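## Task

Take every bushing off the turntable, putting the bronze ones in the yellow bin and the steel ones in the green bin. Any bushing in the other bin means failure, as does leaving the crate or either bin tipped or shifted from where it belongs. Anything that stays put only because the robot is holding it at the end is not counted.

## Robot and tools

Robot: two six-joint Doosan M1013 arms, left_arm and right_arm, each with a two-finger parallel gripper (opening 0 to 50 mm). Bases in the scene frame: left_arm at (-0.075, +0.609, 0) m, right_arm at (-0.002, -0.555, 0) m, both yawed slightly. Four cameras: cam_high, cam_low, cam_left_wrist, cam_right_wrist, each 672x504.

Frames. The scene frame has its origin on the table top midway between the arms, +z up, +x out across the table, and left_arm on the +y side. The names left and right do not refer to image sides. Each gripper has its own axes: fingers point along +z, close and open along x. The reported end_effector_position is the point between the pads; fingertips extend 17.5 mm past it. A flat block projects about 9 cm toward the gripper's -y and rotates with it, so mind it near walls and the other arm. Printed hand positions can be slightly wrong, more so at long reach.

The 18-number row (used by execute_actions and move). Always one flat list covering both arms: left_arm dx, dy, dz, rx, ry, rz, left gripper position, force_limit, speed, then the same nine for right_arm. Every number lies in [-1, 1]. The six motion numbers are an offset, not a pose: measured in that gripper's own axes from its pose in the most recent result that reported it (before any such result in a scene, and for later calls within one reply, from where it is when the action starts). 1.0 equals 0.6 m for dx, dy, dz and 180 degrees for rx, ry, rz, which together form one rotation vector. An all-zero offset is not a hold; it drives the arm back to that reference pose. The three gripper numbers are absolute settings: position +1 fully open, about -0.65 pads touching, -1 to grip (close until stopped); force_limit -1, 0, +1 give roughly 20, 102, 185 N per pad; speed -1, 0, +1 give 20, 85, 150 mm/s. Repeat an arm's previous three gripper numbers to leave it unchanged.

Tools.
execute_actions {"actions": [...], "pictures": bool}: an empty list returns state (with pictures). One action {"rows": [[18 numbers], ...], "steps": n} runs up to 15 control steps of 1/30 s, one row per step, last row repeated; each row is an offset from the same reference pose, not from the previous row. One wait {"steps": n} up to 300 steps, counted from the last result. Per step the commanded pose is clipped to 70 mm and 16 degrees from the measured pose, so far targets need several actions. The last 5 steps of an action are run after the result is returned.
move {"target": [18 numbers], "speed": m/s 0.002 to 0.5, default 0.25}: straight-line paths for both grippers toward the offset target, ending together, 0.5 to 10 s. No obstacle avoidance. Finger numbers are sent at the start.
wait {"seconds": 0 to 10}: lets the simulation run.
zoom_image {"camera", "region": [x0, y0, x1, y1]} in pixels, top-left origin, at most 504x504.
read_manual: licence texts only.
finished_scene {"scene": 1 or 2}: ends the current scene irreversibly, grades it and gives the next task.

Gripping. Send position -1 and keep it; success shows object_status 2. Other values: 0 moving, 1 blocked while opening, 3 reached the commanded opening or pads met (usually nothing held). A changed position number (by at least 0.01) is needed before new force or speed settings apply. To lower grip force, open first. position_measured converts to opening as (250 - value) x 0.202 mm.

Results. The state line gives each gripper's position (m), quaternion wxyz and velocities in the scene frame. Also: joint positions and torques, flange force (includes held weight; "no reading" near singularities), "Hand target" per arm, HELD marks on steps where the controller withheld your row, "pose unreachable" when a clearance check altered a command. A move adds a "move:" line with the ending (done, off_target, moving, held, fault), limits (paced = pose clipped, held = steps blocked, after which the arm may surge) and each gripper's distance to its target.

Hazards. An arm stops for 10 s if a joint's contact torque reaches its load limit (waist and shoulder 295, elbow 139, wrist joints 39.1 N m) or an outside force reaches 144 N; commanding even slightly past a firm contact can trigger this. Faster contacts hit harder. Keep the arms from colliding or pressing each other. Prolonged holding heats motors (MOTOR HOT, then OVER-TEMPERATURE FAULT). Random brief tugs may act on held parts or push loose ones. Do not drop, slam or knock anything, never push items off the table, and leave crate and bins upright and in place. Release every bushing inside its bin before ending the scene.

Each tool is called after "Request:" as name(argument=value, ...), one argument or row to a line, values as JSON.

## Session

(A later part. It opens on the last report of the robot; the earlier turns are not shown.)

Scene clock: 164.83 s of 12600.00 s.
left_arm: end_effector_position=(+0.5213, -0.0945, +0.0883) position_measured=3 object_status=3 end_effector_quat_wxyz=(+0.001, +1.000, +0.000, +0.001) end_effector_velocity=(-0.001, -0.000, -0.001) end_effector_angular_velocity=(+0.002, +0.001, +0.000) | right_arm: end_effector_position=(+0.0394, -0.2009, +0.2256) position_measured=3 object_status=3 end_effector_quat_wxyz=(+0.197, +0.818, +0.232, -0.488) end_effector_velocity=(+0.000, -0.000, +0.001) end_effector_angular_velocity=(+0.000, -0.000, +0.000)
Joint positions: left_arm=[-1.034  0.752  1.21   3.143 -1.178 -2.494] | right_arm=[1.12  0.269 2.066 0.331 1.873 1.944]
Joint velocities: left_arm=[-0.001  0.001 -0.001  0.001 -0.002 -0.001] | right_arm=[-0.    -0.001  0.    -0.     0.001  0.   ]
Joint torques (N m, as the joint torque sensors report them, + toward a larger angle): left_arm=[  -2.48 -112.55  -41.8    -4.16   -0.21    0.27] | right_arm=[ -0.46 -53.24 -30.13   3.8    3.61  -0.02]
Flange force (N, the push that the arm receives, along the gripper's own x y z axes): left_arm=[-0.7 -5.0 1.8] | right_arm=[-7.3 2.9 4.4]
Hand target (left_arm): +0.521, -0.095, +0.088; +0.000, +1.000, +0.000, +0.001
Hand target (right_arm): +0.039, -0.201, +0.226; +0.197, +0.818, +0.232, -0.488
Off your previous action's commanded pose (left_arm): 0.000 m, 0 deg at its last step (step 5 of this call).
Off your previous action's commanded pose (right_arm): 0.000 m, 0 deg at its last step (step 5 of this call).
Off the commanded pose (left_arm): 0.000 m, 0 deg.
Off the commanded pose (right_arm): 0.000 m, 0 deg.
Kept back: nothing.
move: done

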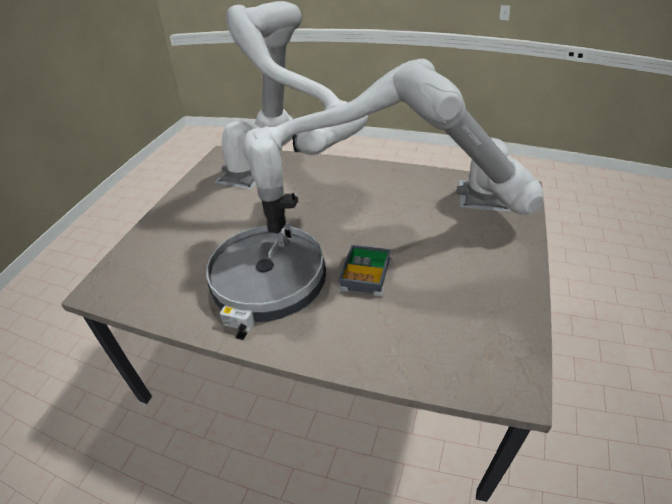

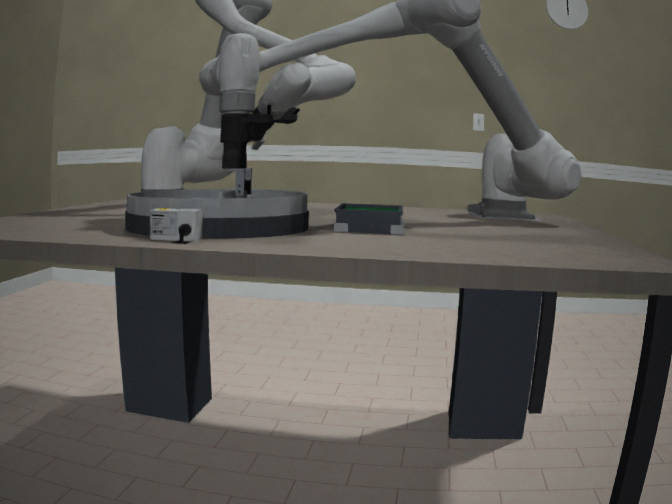

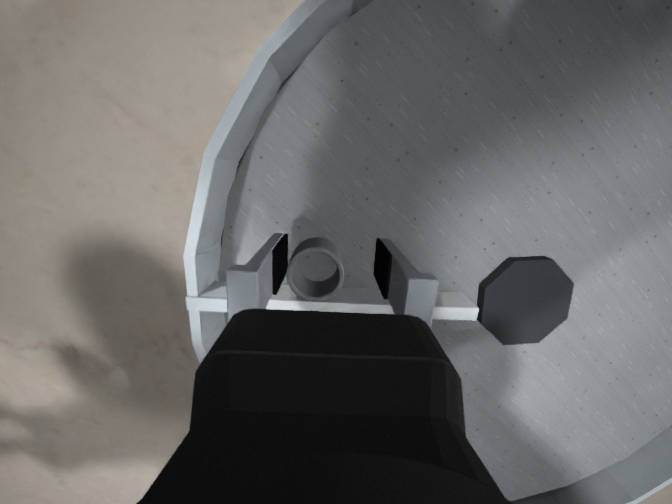

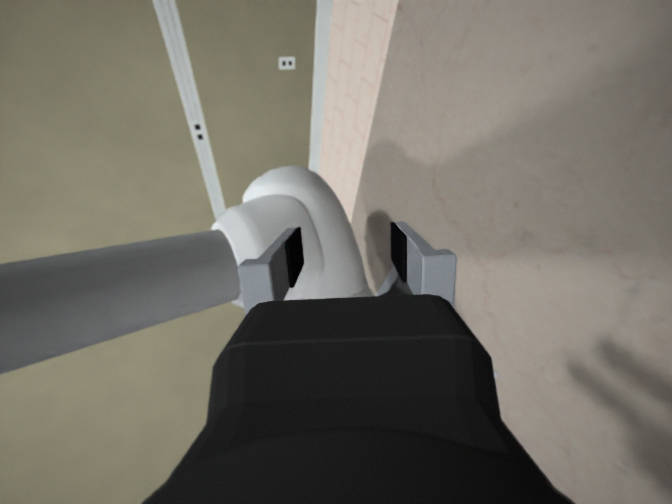

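Request:
move(
  target=[-0.01, 0.01167, 0.01217, 0, 0, 0, 1, 0, 1, 0, 0, 0, 0, 0, 0, 1, 0, 0],
  speed=0.04,
)

Request:
execute_actions(
  actions=[
    {"rows": [[0, 0, 0, 0, 0, 0, -1, 0, 0, 0, 0, 0, 0, 0, 0, 1, 0, 0]], "steps": 15},
  ],
  pictures=true,
)

Request:
zoom_image(
  camera="cam_left_wrist",
  region=[220, 160, 450, 320],
)

Scene clock: 166.07 s of 12600.00 s.
left_arm: end_effector_position=(+0.5200, -0.0959, +0.0869) position_measured=3 object_status=3 end_effector_quat_wxyz=(+0.000, +1.000, +0.000, +0.001) end_effector_velocity=(-0.001, +0.000, -0.001) end_effector_angular_velocity=(+0.001, +0.001, -0.000) | right_arm: end_effector_position=(+0.0394, -0.2009, +0.2256) position_measured=3 object_status=3 end_effector_quat_wxyz=(+0.197, +0.818, +0.232, -0.488) end_effector_velocity=(-0.000, -0.000, +0.001) end_effector_angular_velocity=(+0.002, +0.000, -0.000)
Joint positions: left_arm=[-1.036  0.753  1.21   3.143 -1.176 -2.496] | right_arm=[1.12  0.269 2.066 0.331 1.873 1.944]
Joint velocities: left_arm=[-0.     0.     0.001 -0.     0.    -0.   ] | right_arm=[ 0.    -0.002 -0.     0.001  0.001 -0.   ]
Joint torques (N m, as the joint torque sensors report them, + toward a larger angle): left_arm=[  -3.59 -114.13  -41.03   -3.92   -0.22    0.18] | right_arm=[ -1.44 -53.53 -30.42   3.52   3.34   0.01]
Flange force (N, the push that the arm receives, along the gripper's own x y z axes): left_arm=[3.0 -2.1 2.2] | right_arm=[-8.1 1.0 5.1]
Hand target (left_arm): +0.520, -0.096, +0.087; +0.000, +1.000, +0.000, +0.001
Hand target (right_arm): +0.039, -0.201, +0.226; +0.197, +0.818, +0.232, -0.488
Off the commanded pose (left_arm): 0.009 m, 0 deg.
Off the commanded pose (right_arm): 0.000 m, 0 deg.
Kept back: nothing.
move: held (left_arm); limits=held; held on 16 of 21 steps (left_arm), including the last (left_arm)
pose unreachable (left arm): on one or more control steps of this call this arm could not follow its commanded pose, so it was not sent that pose on those steps. On the call's last step it was still not sent that pose. It may still have moved: this result reports where it is.
cause: the commanded pose would bring a part of the arm too close to another arm (a part of this arm just beyond joint 4 (forearm roll) and a part of the other arm just beyond its joint 5 (wrist pitch)).

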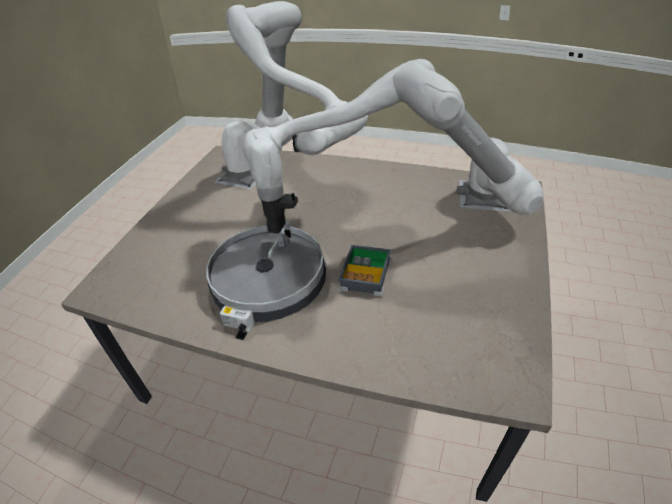

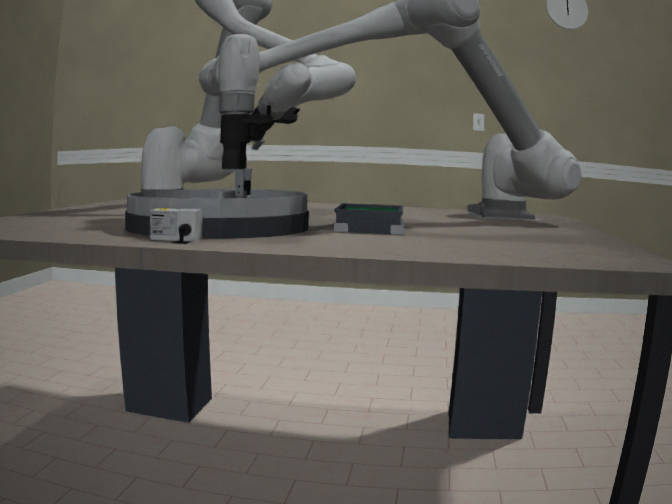

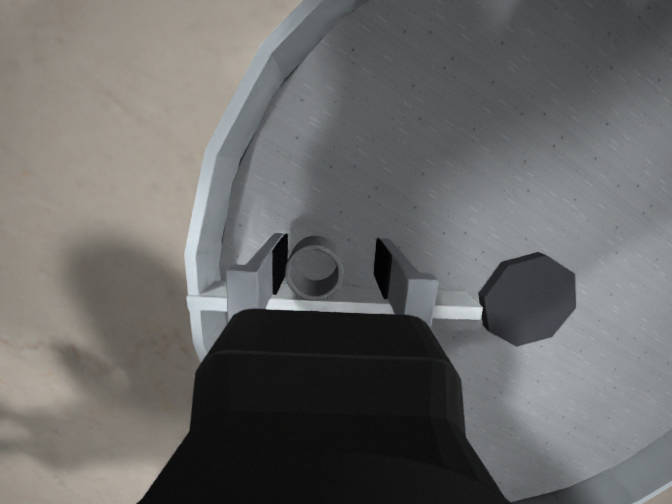

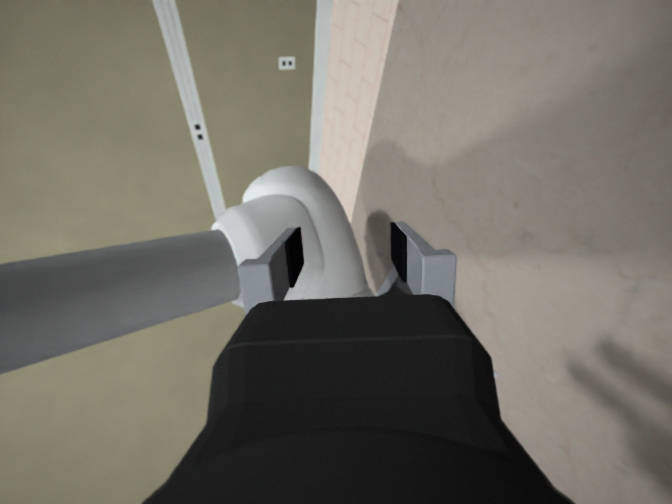

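Scene clock: 166.40 s of 12600.00 s.
left_arm: end_effector_position=(+0.5200, -0.0959, +0.0869) position_measured=101 object_status=0 end_effector_quat_wxyz=(+0.000, +1.000, +0.000, +0.001) end_effector_velocity=(+0.000, +0.000, +0.001) end_effector_angular_velocity=(-0.000, -0.000, +0.000) | right_arm: end_effector_position=(+0.0394, -0.2009, +0.2256) position_measured=3 object_status=3 end_effector_quat_wxyz=(+0.197, +0.818, +0.232, -0.488) end_effector_velocity=(-0.000, +0.000, -0.000) end_effector_angular_velocity=(-0.001, +0.001, -0.000)
Joint positions: left_arm=[-1.036  0.753  1.21   3.143 -1.176 -2.496] | right_arm=[1.12  0.269 2.066 0.331 1.873 1.944]
Joint velocities: left_arm=[ 0.    -0.001  0.     0.     0.    -0.   ] | right_arm=[ 0.001  0.001  0.     0.001  0.    -0.   ]
Joint torques (N m, as the joint torque sensors report them, + toward a larger angle): left_arm=[  -2.09 -112.91  -41.34   -3.99   -0.22    0.16] | right_arm=[ -0.9  -53.07 -30.86   3.57   3.43  -0.04]
Flange force (N, the push that the arm receives, along the gripper's own x y z axes): left_arm=[-0.2 -4.0 0.4] | right_arm=[-7.5 2.3 5.8]
Steps of this call (steps 1 to 10: the first 10 steps of this action). Readings (end_effector_position | what the end effector reports):
1: left_arm (+0.5200, -0.0959, +0.0869) | right_arm (+0.0394, -0.2009, +0.2256) | left_arm position_measured=10 object_status=0 | right_arm position_measured=3 object_status=3
2: left_arm (+0.5200, -0.0959, +0.0869) | right_arm (+0.0394, -0.2009, +0.2256) | left_arm position_measured=24 object_status=0 | right_arm position_measured=3 object_status=3
4: left_arm (+0.5200, -0.0959, +0.0869) | right_arm (+0.0394, -0.2009, +0.2256) | left_arm position_measured=52 object_status=0 | right_arm position_measured=3 object_status=3
8: left_arm (+0.5200, -0.0959, +0.0869) | right_arm (+0.0394, -0.2009, +0.2256) | left_arm position_measured=101 object_status=0 | right_arm position_measured=3 object_status=3
10: the state above

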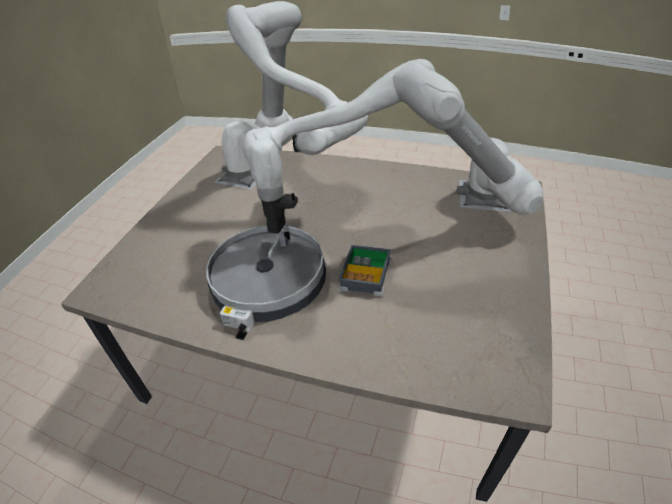

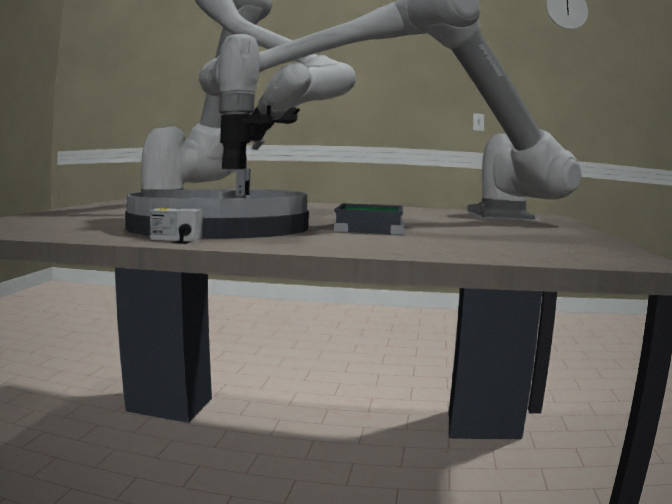

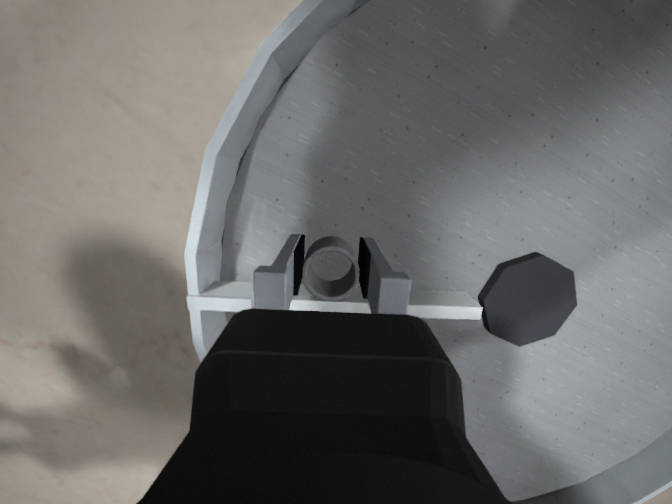

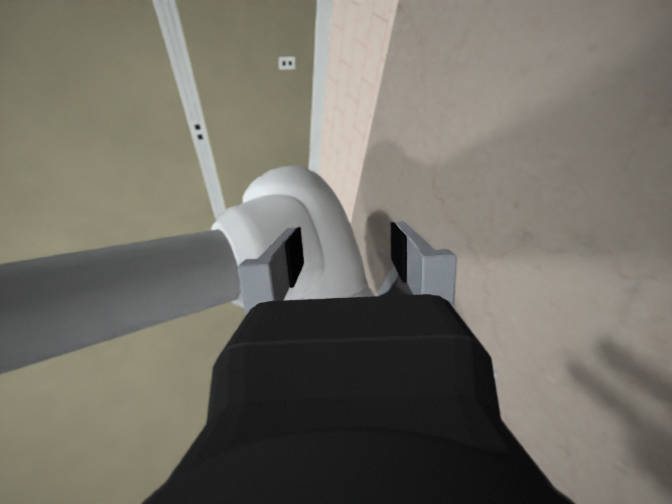

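Region (220, 160, 450, 320) of cam_left_wrist's 672x504 image, scaled by 2.191, with more detail than that image has; it fills the top 351 rows of this view, and the rest is white.

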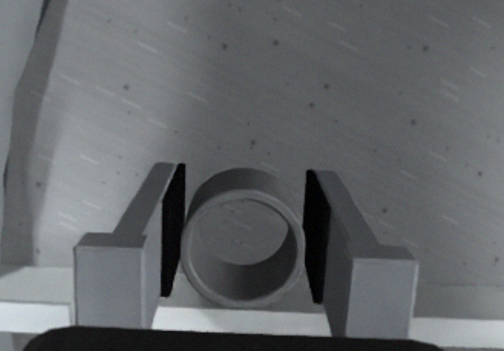

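Request:
move(
  target=[0, -0.19317, -0.08017, 0, 0, 0, -1, 0, 0, 0, 0, 0, 0, 0, 0, 1, 0, 0],
  speed=0.2,
)

Request:
move(
  target=[-0.02333, -0.415, 0.06667, 0, 0, 0, -1, 0, 0, 0, 0, 0, 0, 0, 0, 1, 0, 0],
  speed=0.25,
)

Request:
zoom_image(
  camera="cam_low",
  region=[320, 150, 440, 240],
)

Request:
zoom_image(
  camera="cam_left_wrist",
  region=[180, 120, 490, 330],
)

Scene clock: 169.50 s of 12600.00 s.
left_arm: end_effector_position=(+0.5201, +0.0201, +0.1349) position_measured=101 object_status=2 end_effector_quat_wxyz=(+0.000, +1.000, +0.000, +0.001) end_effector_velocity=(-0.001, -0.000, +0.000) end_effector_angular_velocity=(-0.000, +0.000, -0.002) | right_arm: end_effector_position=(+0.0394, -0.2009, +0.2256) position_measured=3 object_status=3 end_effector_quat_wxyz=(+0.197, +0.818, +0.232, -0.488) end_effector_velocity=(+0.000, -0.000, +0.000) end_effector_angular_velocity=(+0.000, -0.000, -0.000)
Joint positions: left_arm=[-0.954  0.588  1.406  3.143 -1.146 -2.414] | right_arm=[1.12  0.269 2.066 0.331 1.873 1.944]
Joint velocities: left_arm=[-0.001 -0.001  0.001 -0.001  0.     0.001] | right_arm=[-0.    -0.001  0.     0.     0.     0.   ]
Joint torques (N m, as the joint torque sensors report them, + toward a larger angle): left_arm=[  -2.03 -100.26  -40.7    -4.04   -0.22    0.26] | right_arm=[ -1.2  -53.51 -31.     3.55   3.35  -0.02]
Flange force (N, the push that the arm receives, along the gripper's own x y z axes): left_arm=[1.4 -1.3 1.8] | right_arm=[-7.6 1.9 6.0]
Hand target (left_arm): +0.520, +0.020, +0.135; +0.000, +1.000, +0.000, +0.001
Hand target (right_arm): +0.039, -0.201, +0.226; +0.197, +0.818, +0.232, -0.488
Off your previous action's commanded pose (left_arm): 0.000 m, 0 deg at its last step (step 5 of this call).
Off your previous action's commanded pose (right_arm): 0.000 m, 0 deg at its last step (step 5 of this call).
Off the commanded pose (left_arm): 0.000 m, 0 deg.
Off the commanded pose (right_arm): 0.000 m, 0 deg.
Kept back: nothing.
move: done

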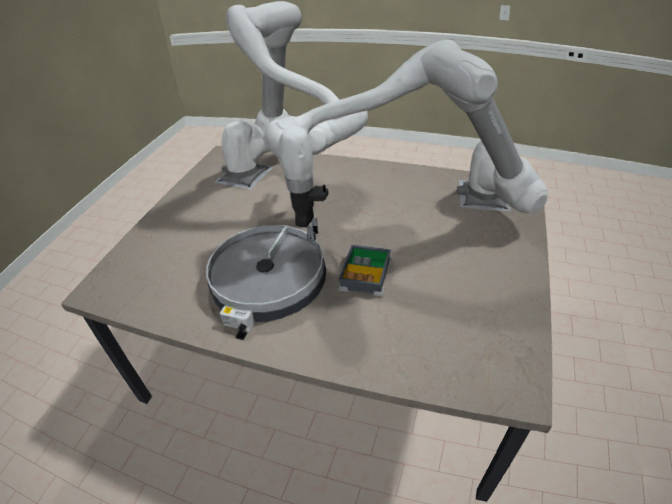

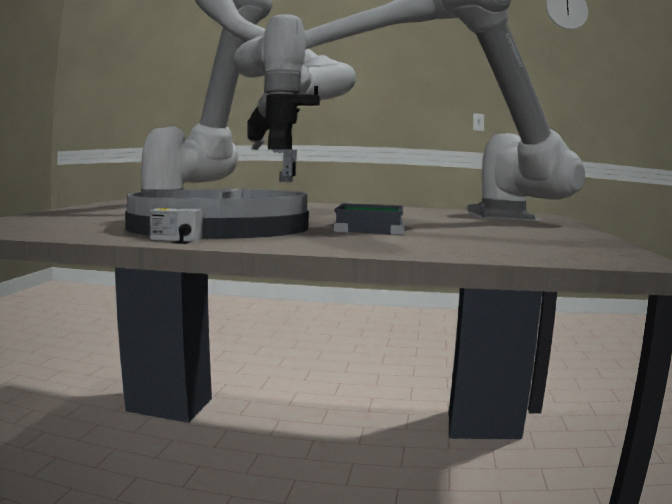

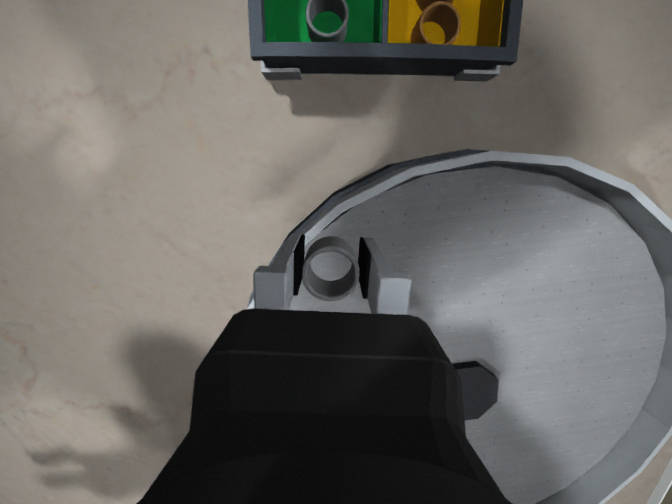

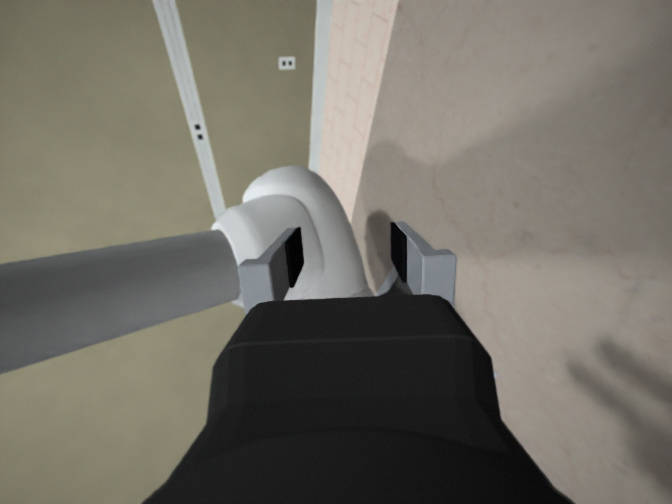

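Scene clock: 170.83 s of 12600.00 s.
left_arm: end_effector_position=(+0.5200, +0.0207, +0.1348) position_measured=101 object_status=2 end_effector_quat_wxyz=(+0.000, +1.000, +0.000, +0.001) end_effector_velocity=(-0.000, -0.001, -0.000) end_effector_angular_velocity=(-0.000, +0.000, +0.000) | right_arm: end_effector_position=(+0.0394, -0.2009, +0.2256) position_measured=3 object_status=3 end_effector_quat_wxyz=(+0.197, +0.818, +0.232, -0.488) end_effector_velocity=(-0.000, +0.000, +0.001) end_effector_angular_velocity=(+0.002, -0.000, -0.001)
Joint positions: left_arm=[-0.954  0.587  1.407  3.143 -1.146 -2.413] | right_arm=[1.12  0.269 2.066 0.331 1.873 1.944]
Joint velocities: left_arm=[-0.001  0.001 -0.001 -0.     0.    -0.001] | right_arm=[ 0.    -0.001  0.     0.001 -0.     0.   ]
Joint torques (N m, as the joint torque sensors report them, + toward a larger angle): left_arm=[  -3.78 -100.13  -40.71   -3.85   -0.25    0.12] | right_arm=[ -1.28 -53.32 -30.77   3.61   3.41  -0.02]
Flange force (N, the push that the arm receives, along the gripper's own x y z axes): left_arm=[3.1 -2.1 2.6] | right_arm=[-8.4 1.8 5.8]
Hand target (left_arm): +0.520, +0.021, +0.135; +0.000, +1.000, +0.000, +0.001
Hand target (right_arm): +0.039, -0.201, +0.226; +0.197, +0.818, +0.232, -0.488
Off the commanded pose (left_arm): 0.252 m, 0 deg; position clipped at the last step of the last action.
Off the commanded pose (right_arm): 0.000 m, 0 deg.
Kept back: nothing.
move: held (left_arm); limits=paced,held; held on 38 of 40 steps (left_arm), including the last (left_arm)
pose unreachable (left arm): on one or more control steps of this call this arm could not follow its commanded pose, so it was not sent that pose on those steps. On the call's last step it was still not sent that pose. It may still have moved: this result reports where it is.
cause: the commanded pose would bring a part of the arm too close to another arm (a part of this arm just beyond joint 4 (forearm roll) and a part of the other arm just beyond its joint 5 (wrist pitch)).

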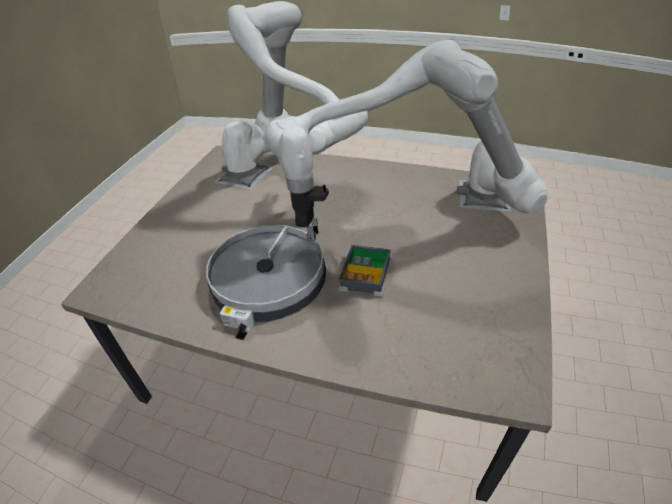

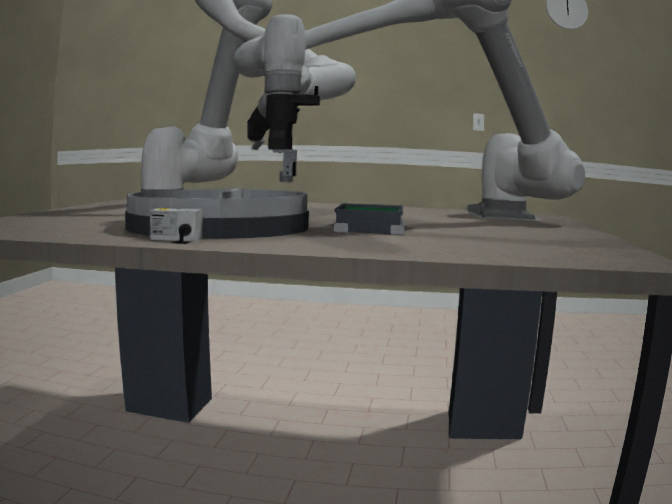

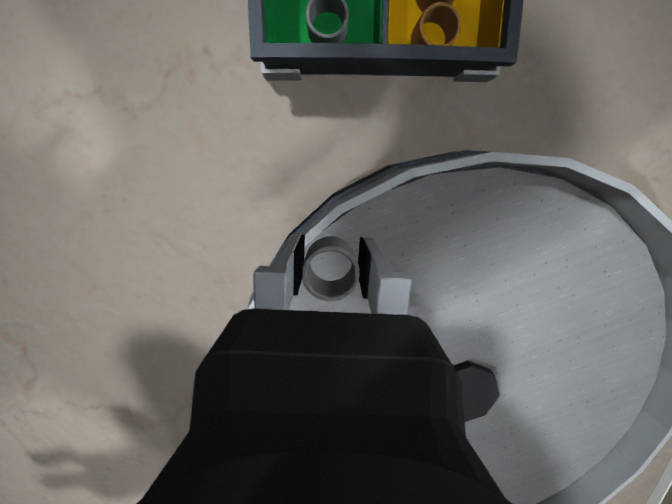

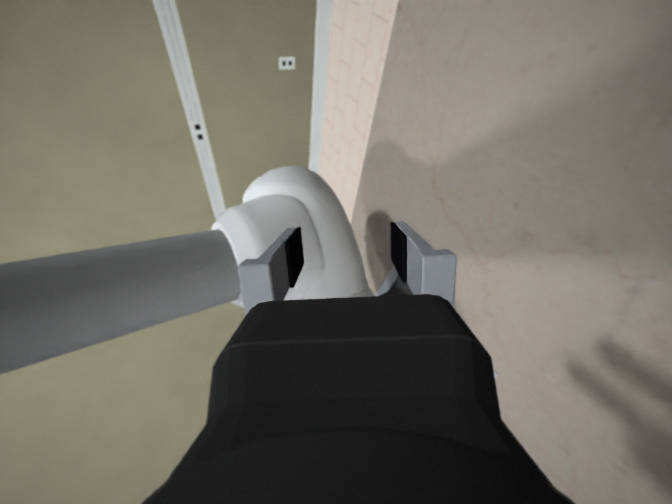

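Region (320, 150, 440, 240) of cam_low's 672x504 image, scaled by 4.200, with more detail than that image has; it fills the top 378 rows of this view, and the rest is white.

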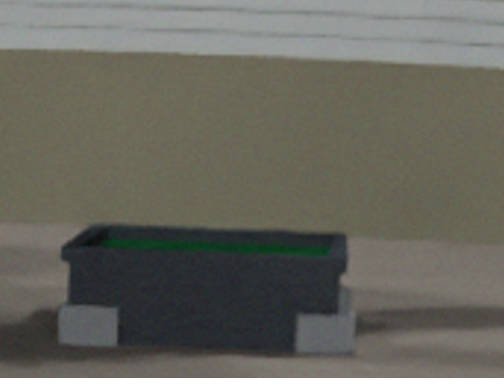

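Region (180, 120, 490, 330) of cam_left_wrist's 672x504 image, scaled by 1.626, with more detail than that image has; it fills the top 341 rows of this view, and the rest is white.

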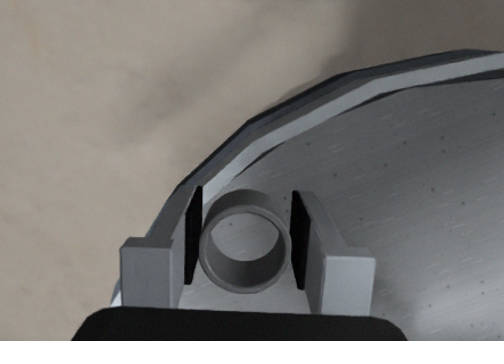

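Request:
move(
  target=[0, 0, 0, 0, 0, 0, -1, 0, 0, -0.05843, -0.01706, 0.18756, 0, 0, 0, 1, 0, 0],
  speed=0.2,
)

Request:
move(
  target=[-0.02333, -0.41383, 0.06633, 0, 0, 0, -1, 0, 0, 0, 0, 0, 0, 0, 0, 1, 0, 0],
  speed=0.25,
)

Request:
zoom_image(
  camera="cam_low",
  region=[320, 150, 440, 240],
)

Request:
zoom_image(
  camera="cam_left_wrist",
  region=[180, 120, 490, 330],
)

Scene clock: 173.57 s of 12600.00 s.
left_arm: end_effector_position=(+0.5200, +0.0207, +0.1348) position_measured=101 object_status=2 end_effector_quat_wxyz=(+0.000, +1.000, +0.000, +0.001) end_effector_velocity=(-0.000, +0.001, -0.000) end_effector_angular_velocity=(+0.000, +0.001, -0.000) | right_arm: end_effector_position=(-0.0606, -0.2608, +0.2055) position_measured=3 object_status=3 end_effector_quat_wxyz=(+0.197, +0.818, +0.232, -0.488) end_effector_velocity=(-0.000, -0.000, +0.000) end_effector_angular_velocity=(+0.001, -0.001, +0.000)
Joint positions: left_arm=[-0.954  0.587  1.407  3.143 -1.146 -2.413] | right_arm=[1.234 0.167 2.255 0.424 1.763 1.986]
Joint velocities: left_arm=[ 0.    -0.     0.001 -0.    -0.     0.001] | right_arm=[ 0.    -0.001  0.    -0.    -0.     0.   ]
Joint torques (N m, as the joint torque sensors report them, + toward a larger angle): left_arm=[ -3.12 -99.42 -40.64  -4.02  -0.31   0.24] | right_arm=[ -1.31 -40.47 -28.05   3.42   3.32   0.11]
Flange force (N, the push that the arm receives, along the gripper's own x y z axes): left_arm=[2.0 -3.0 1.8] | right_arm=[-8.6 2.2 4.4]
Hand target (left_arm): +0.520, +0.021, +0.135; +0.000, +1.000, +0.000, +0.001
Hand target (right_arm): -0.061, -0.261, +0.206; +0.197, +0.818, +0.232, -0.488
Off the commanded pose (left_arm): 0.000 m, 0 deg.
Off the commanded pose (right_arm): 0.000 m, 0 deg.
Kept back: nothing.
move: done

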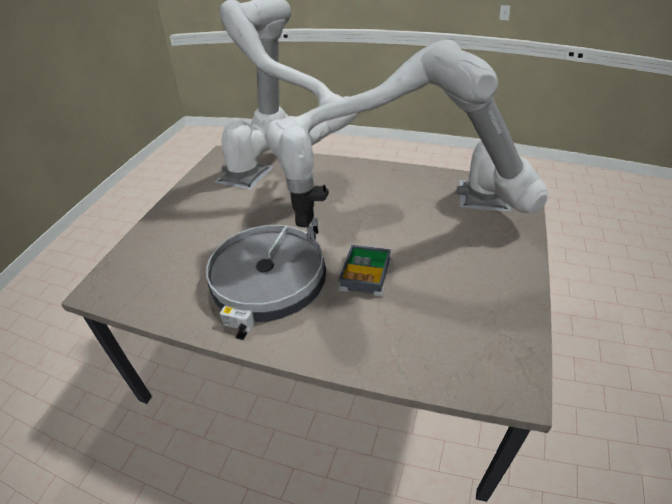

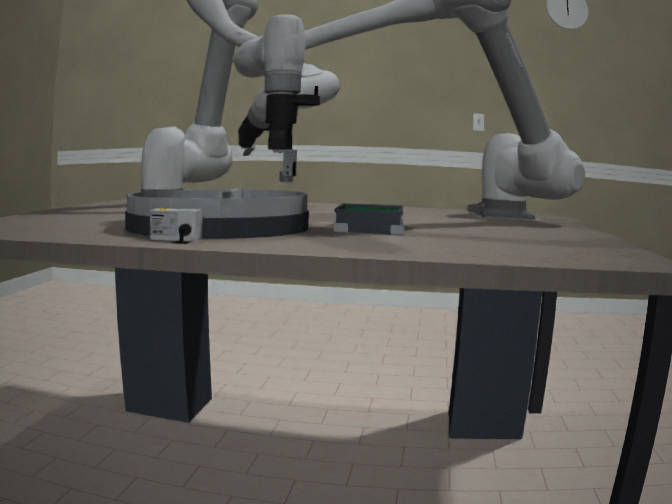

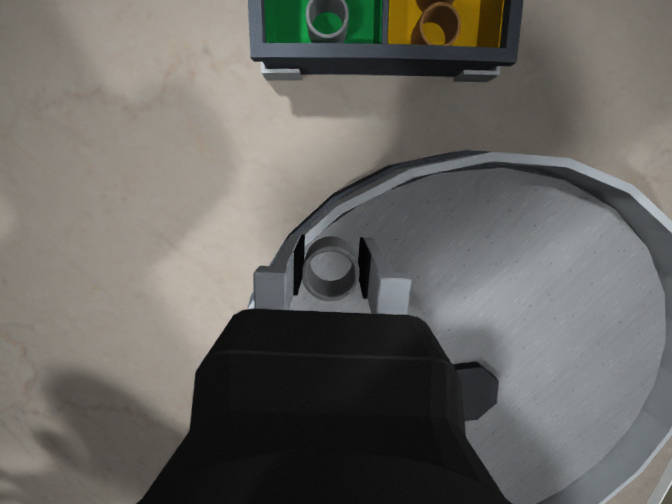

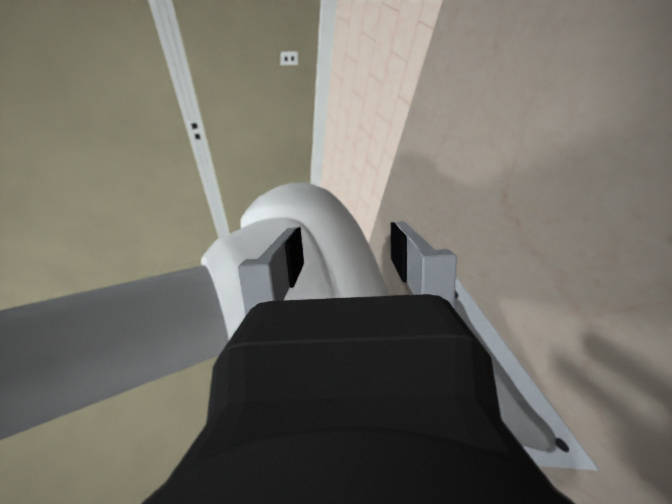

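Scene clock: 175.00 s of 12600.00 s.
left_arm: end_effector_position=(+0.5063, +0.2691, +0.0949) position_measured=101 object_status=2 end_effector_quat_wxyz=(+0.000, +1.000, +0.000, +0.001) end_effector_velocity=(+0.000, -0.000, +0.001) end_effector_angular_velocity=(-0.001, -0.002, -0.000) | right_arm: end_effector_position=(-0.0606, -0.2608, +0.2055) position_measured=3 object_status=3 end_effector_quat_wxyz=(+0.197, +0.818, +0.232, -0.488) end_effector_velocity=(-0.000, +0.000, +0.000) end_effector_angular_velocity=(-0.001, +0.002, -0.000)
Joint positions: left_arm=[-0.724  0.384  1.814  3.143 -0.941 -2.184] | right_arm=[1.234 0.167 2.255 0.424 1.763 1.986]
Joint velocities: left_arm=[ 0.    -0.002 -0.    -0.     0.     0.001] | right_arm=[ 0.     0.001 -0.     0.001  0.001  0.   ]
Joint torques (N m, as the joint torque sensors report them, + toward a larger angle): left_arm=[ -3.71 -76.1  -35.31  -3.43  -0.23   0.18] | right_arm=[ -0.47 -40.06 -27.59   3.42   3.55  -0.01]
Flange force (N, the push that the arm receives, along the gripper's own x y z axes): left_arm=[4.2 -3.6 1.2] | right_arm=[-8.7 3.4 3.4]
Hand target (left_arm): +0.506, +0.269, +0.095; +0.000, +1.000, +0.000, +0.001
Hand target (right_arm): -0.061, -0.261, +0.206; +0.197, +0.818, +0.232, -0.488
Off the commanded pose (left_arm): 0.000 m, 0 deg.
Off the commanded pose (right_arm): 0.000 m, 0 deg.
Kept back: nothing.
move: done

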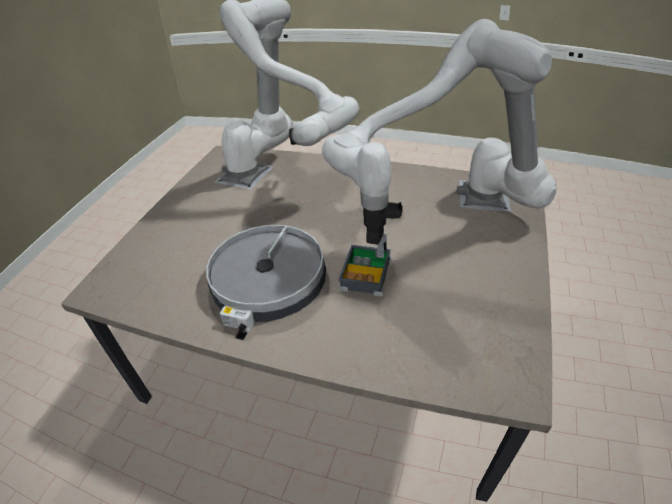

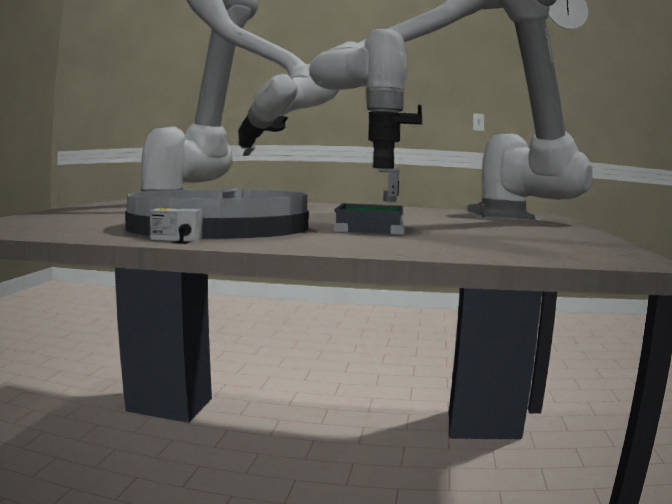

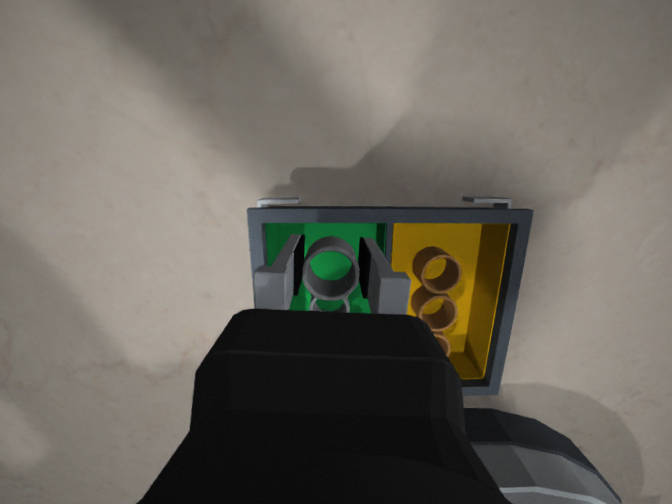

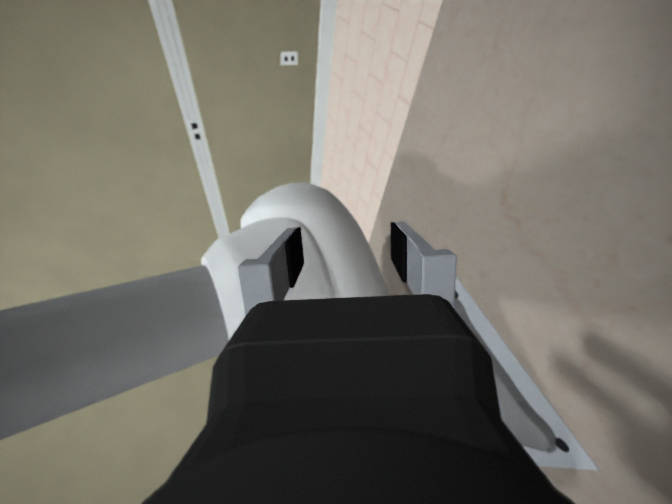

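Region (320, 150, 440, 240) of cam_low's 672x504 image, scaled by 4.200, with more detail than that image has; it fills the top 378 rows of this view, and the rest is white.

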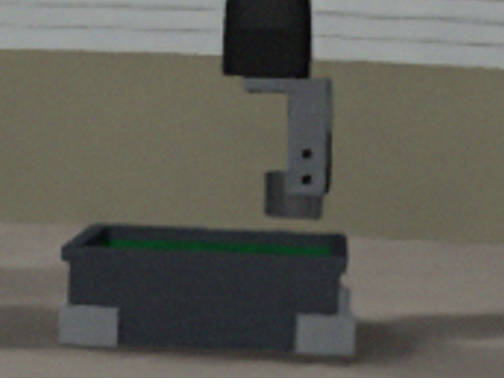

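Region (180, 120, 490, 330) of cam_left_wrist's 672x504 image, scaled by 1.626, with more detail than that image has; it fills the top 341 rows of this view, and the rest is white.

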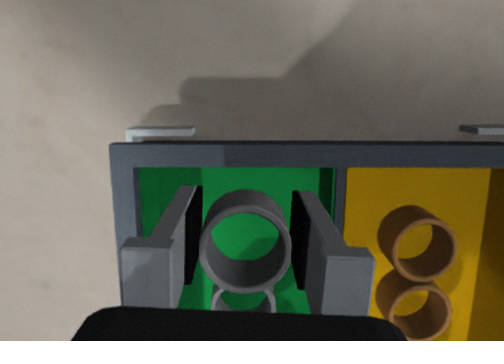

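Request:
zoom_image(
  camera="cam_left_wrist",
  region=[240, 195, 480, 325],
)

Request:
zoom_image(
  camera="cam_high",
  region=[330, 225, 410, 300],
)

Region (240, 195, 480, 325) of cam_left_wrist's 672x504 image, scaled by 2.100, with more detail than that image has; it fills the top 273 rows of this view, and the rest is white.

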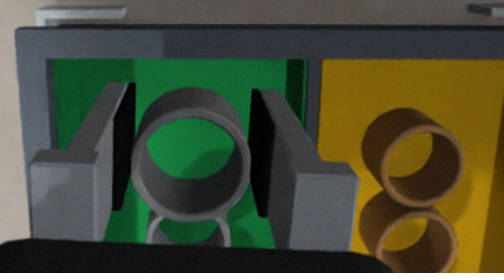

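Region (330, 225, 410, 300) of cam_high's 672x504 image, scaled by 6.300, with more detail than that image has; it fills the top 472 rows of this view, and the rest is white.

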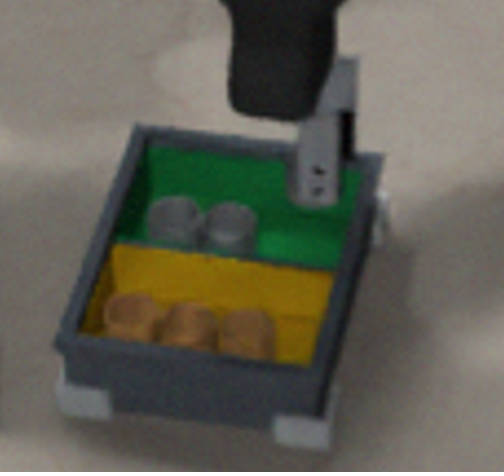

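Request:
move(
  target=[-0.005, 0.01167, 0.08817, 0, 0, 0, -1, 0, 0, 0, 0, 0, 0, 0, 0, 1, 0, 0],
  speed=0.06,
)

Request:
zoom_image(
  camera="cam_left_wrist",
  region=[200, 170, 480, 325],
)

Request:
zoom_image(
  camera="cam_high",
  region=[330, 225, 410, 300],
)

Scene clock: 177.97 s of 12600.00 s.
left_arm: end_effector_position=(+0.5033, +0.2620, +0.0420) position_measured=101 object_status=2 end_effector_quat_wxyz=(+0.000, +1.000, +0.000, +0.001) end_effector_velocity=(+0.001, +0.001, -0.001) end_effector_angular_velocity=(+0.001, +0.001, -0.000) | right_arm: end_effector_position=(-0.0606, -0.2608, +0.2055) position_measured=3 object_status=3 end_effector_quat_wxyz=(+0.197, +0.818, +0.232, -0.488) end_effector_velocity=(-0.000, +0.000, +0.000) end_effector_angular_velocity=(-0.000, +0.001, -0.000)
Joint positions: left_arm=[-0.735  0.441  1.847  3.143 -0.852 -2.195] | right_arm=[1.234 0.167 2.255 0.424 1.763 1.986]
Joint velocities: left_arm=[ 0.001  0.002 -0.    -0.     0.     0.001] | right_arm=[ 0.001  0.     0.     0.001 -0.    -0.   ]
Joint torques (N m, as the joint torque sensors report them, + toward a larger angle): left_arm=[ -3.62 -79.75 -33.2   -3.3   -0.33   0.39] | right_arm=[ -0.34 -41.46 -27.8    3.37   3.42   0.02]
Flange force (N, the push that the arm receives, along the gripper's own x y z axes): left_arm=[4.2 -3.1 2.9] | right_arm=[-6.0 2.3 3.0]
Hand target (left_arm): +0.503, +0.262, +0.042; +0.000, +1.000, +0.000, +0.001
Hand target (right_arm): -0.061, -0.261, +0.206; +0.197, +0.818, +0.232, -0.488
Off the commanded pose (left_arm): 0.000 m, 0 deg.
Off the commanded pose (right_arm): 0.000 m, 0 deg.
Kept back: nothing.
move: done

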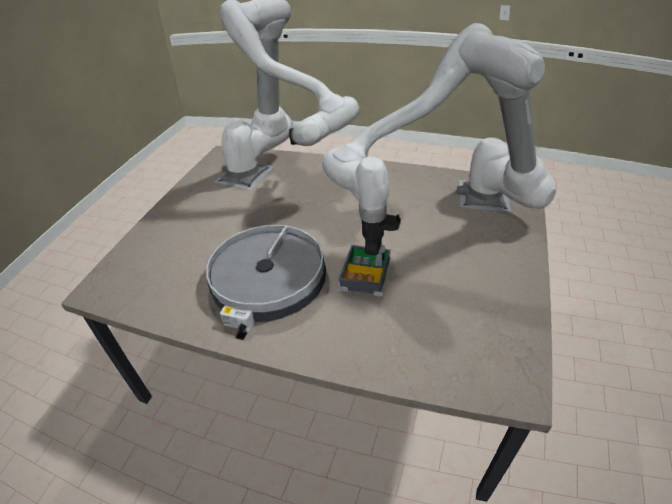

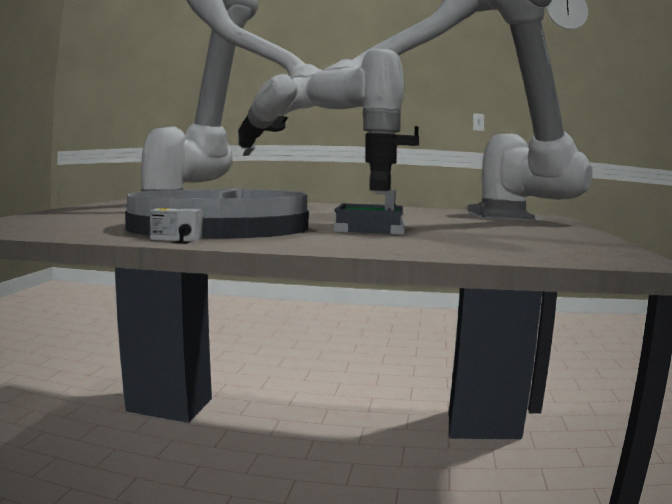

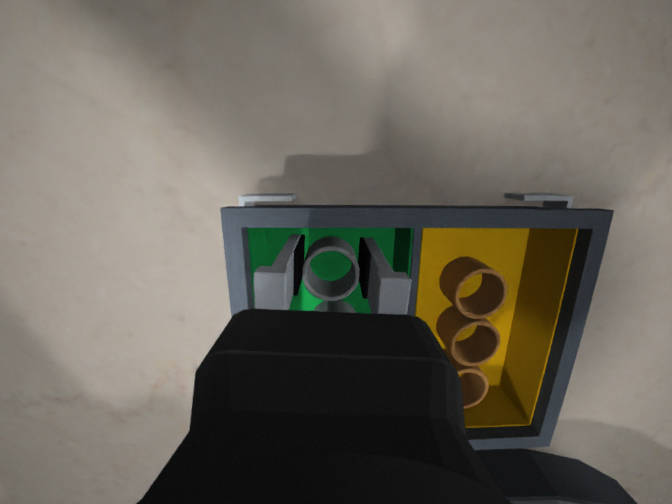

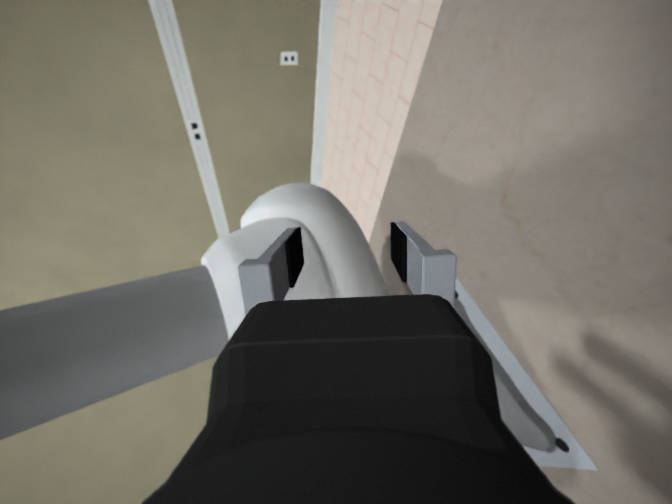

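Region (200, 170, 480, 325) of cam_left_wrist's 672x504 image, scaled by 1.800, with more detail than that image has; it fills the top 279 rows of this view, and the rest is white.

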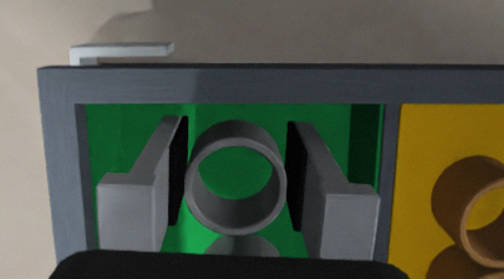

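Region (330, 225, 410, 300) of cam_high's 672x504 image, scaled by 6.300, with more detail than that image has; it fills the top 472 rows of this view, and the rest is white.

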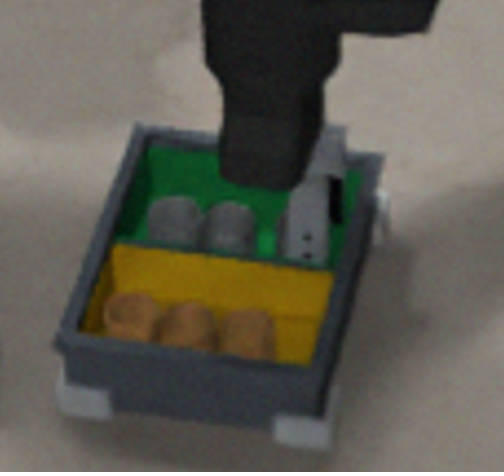

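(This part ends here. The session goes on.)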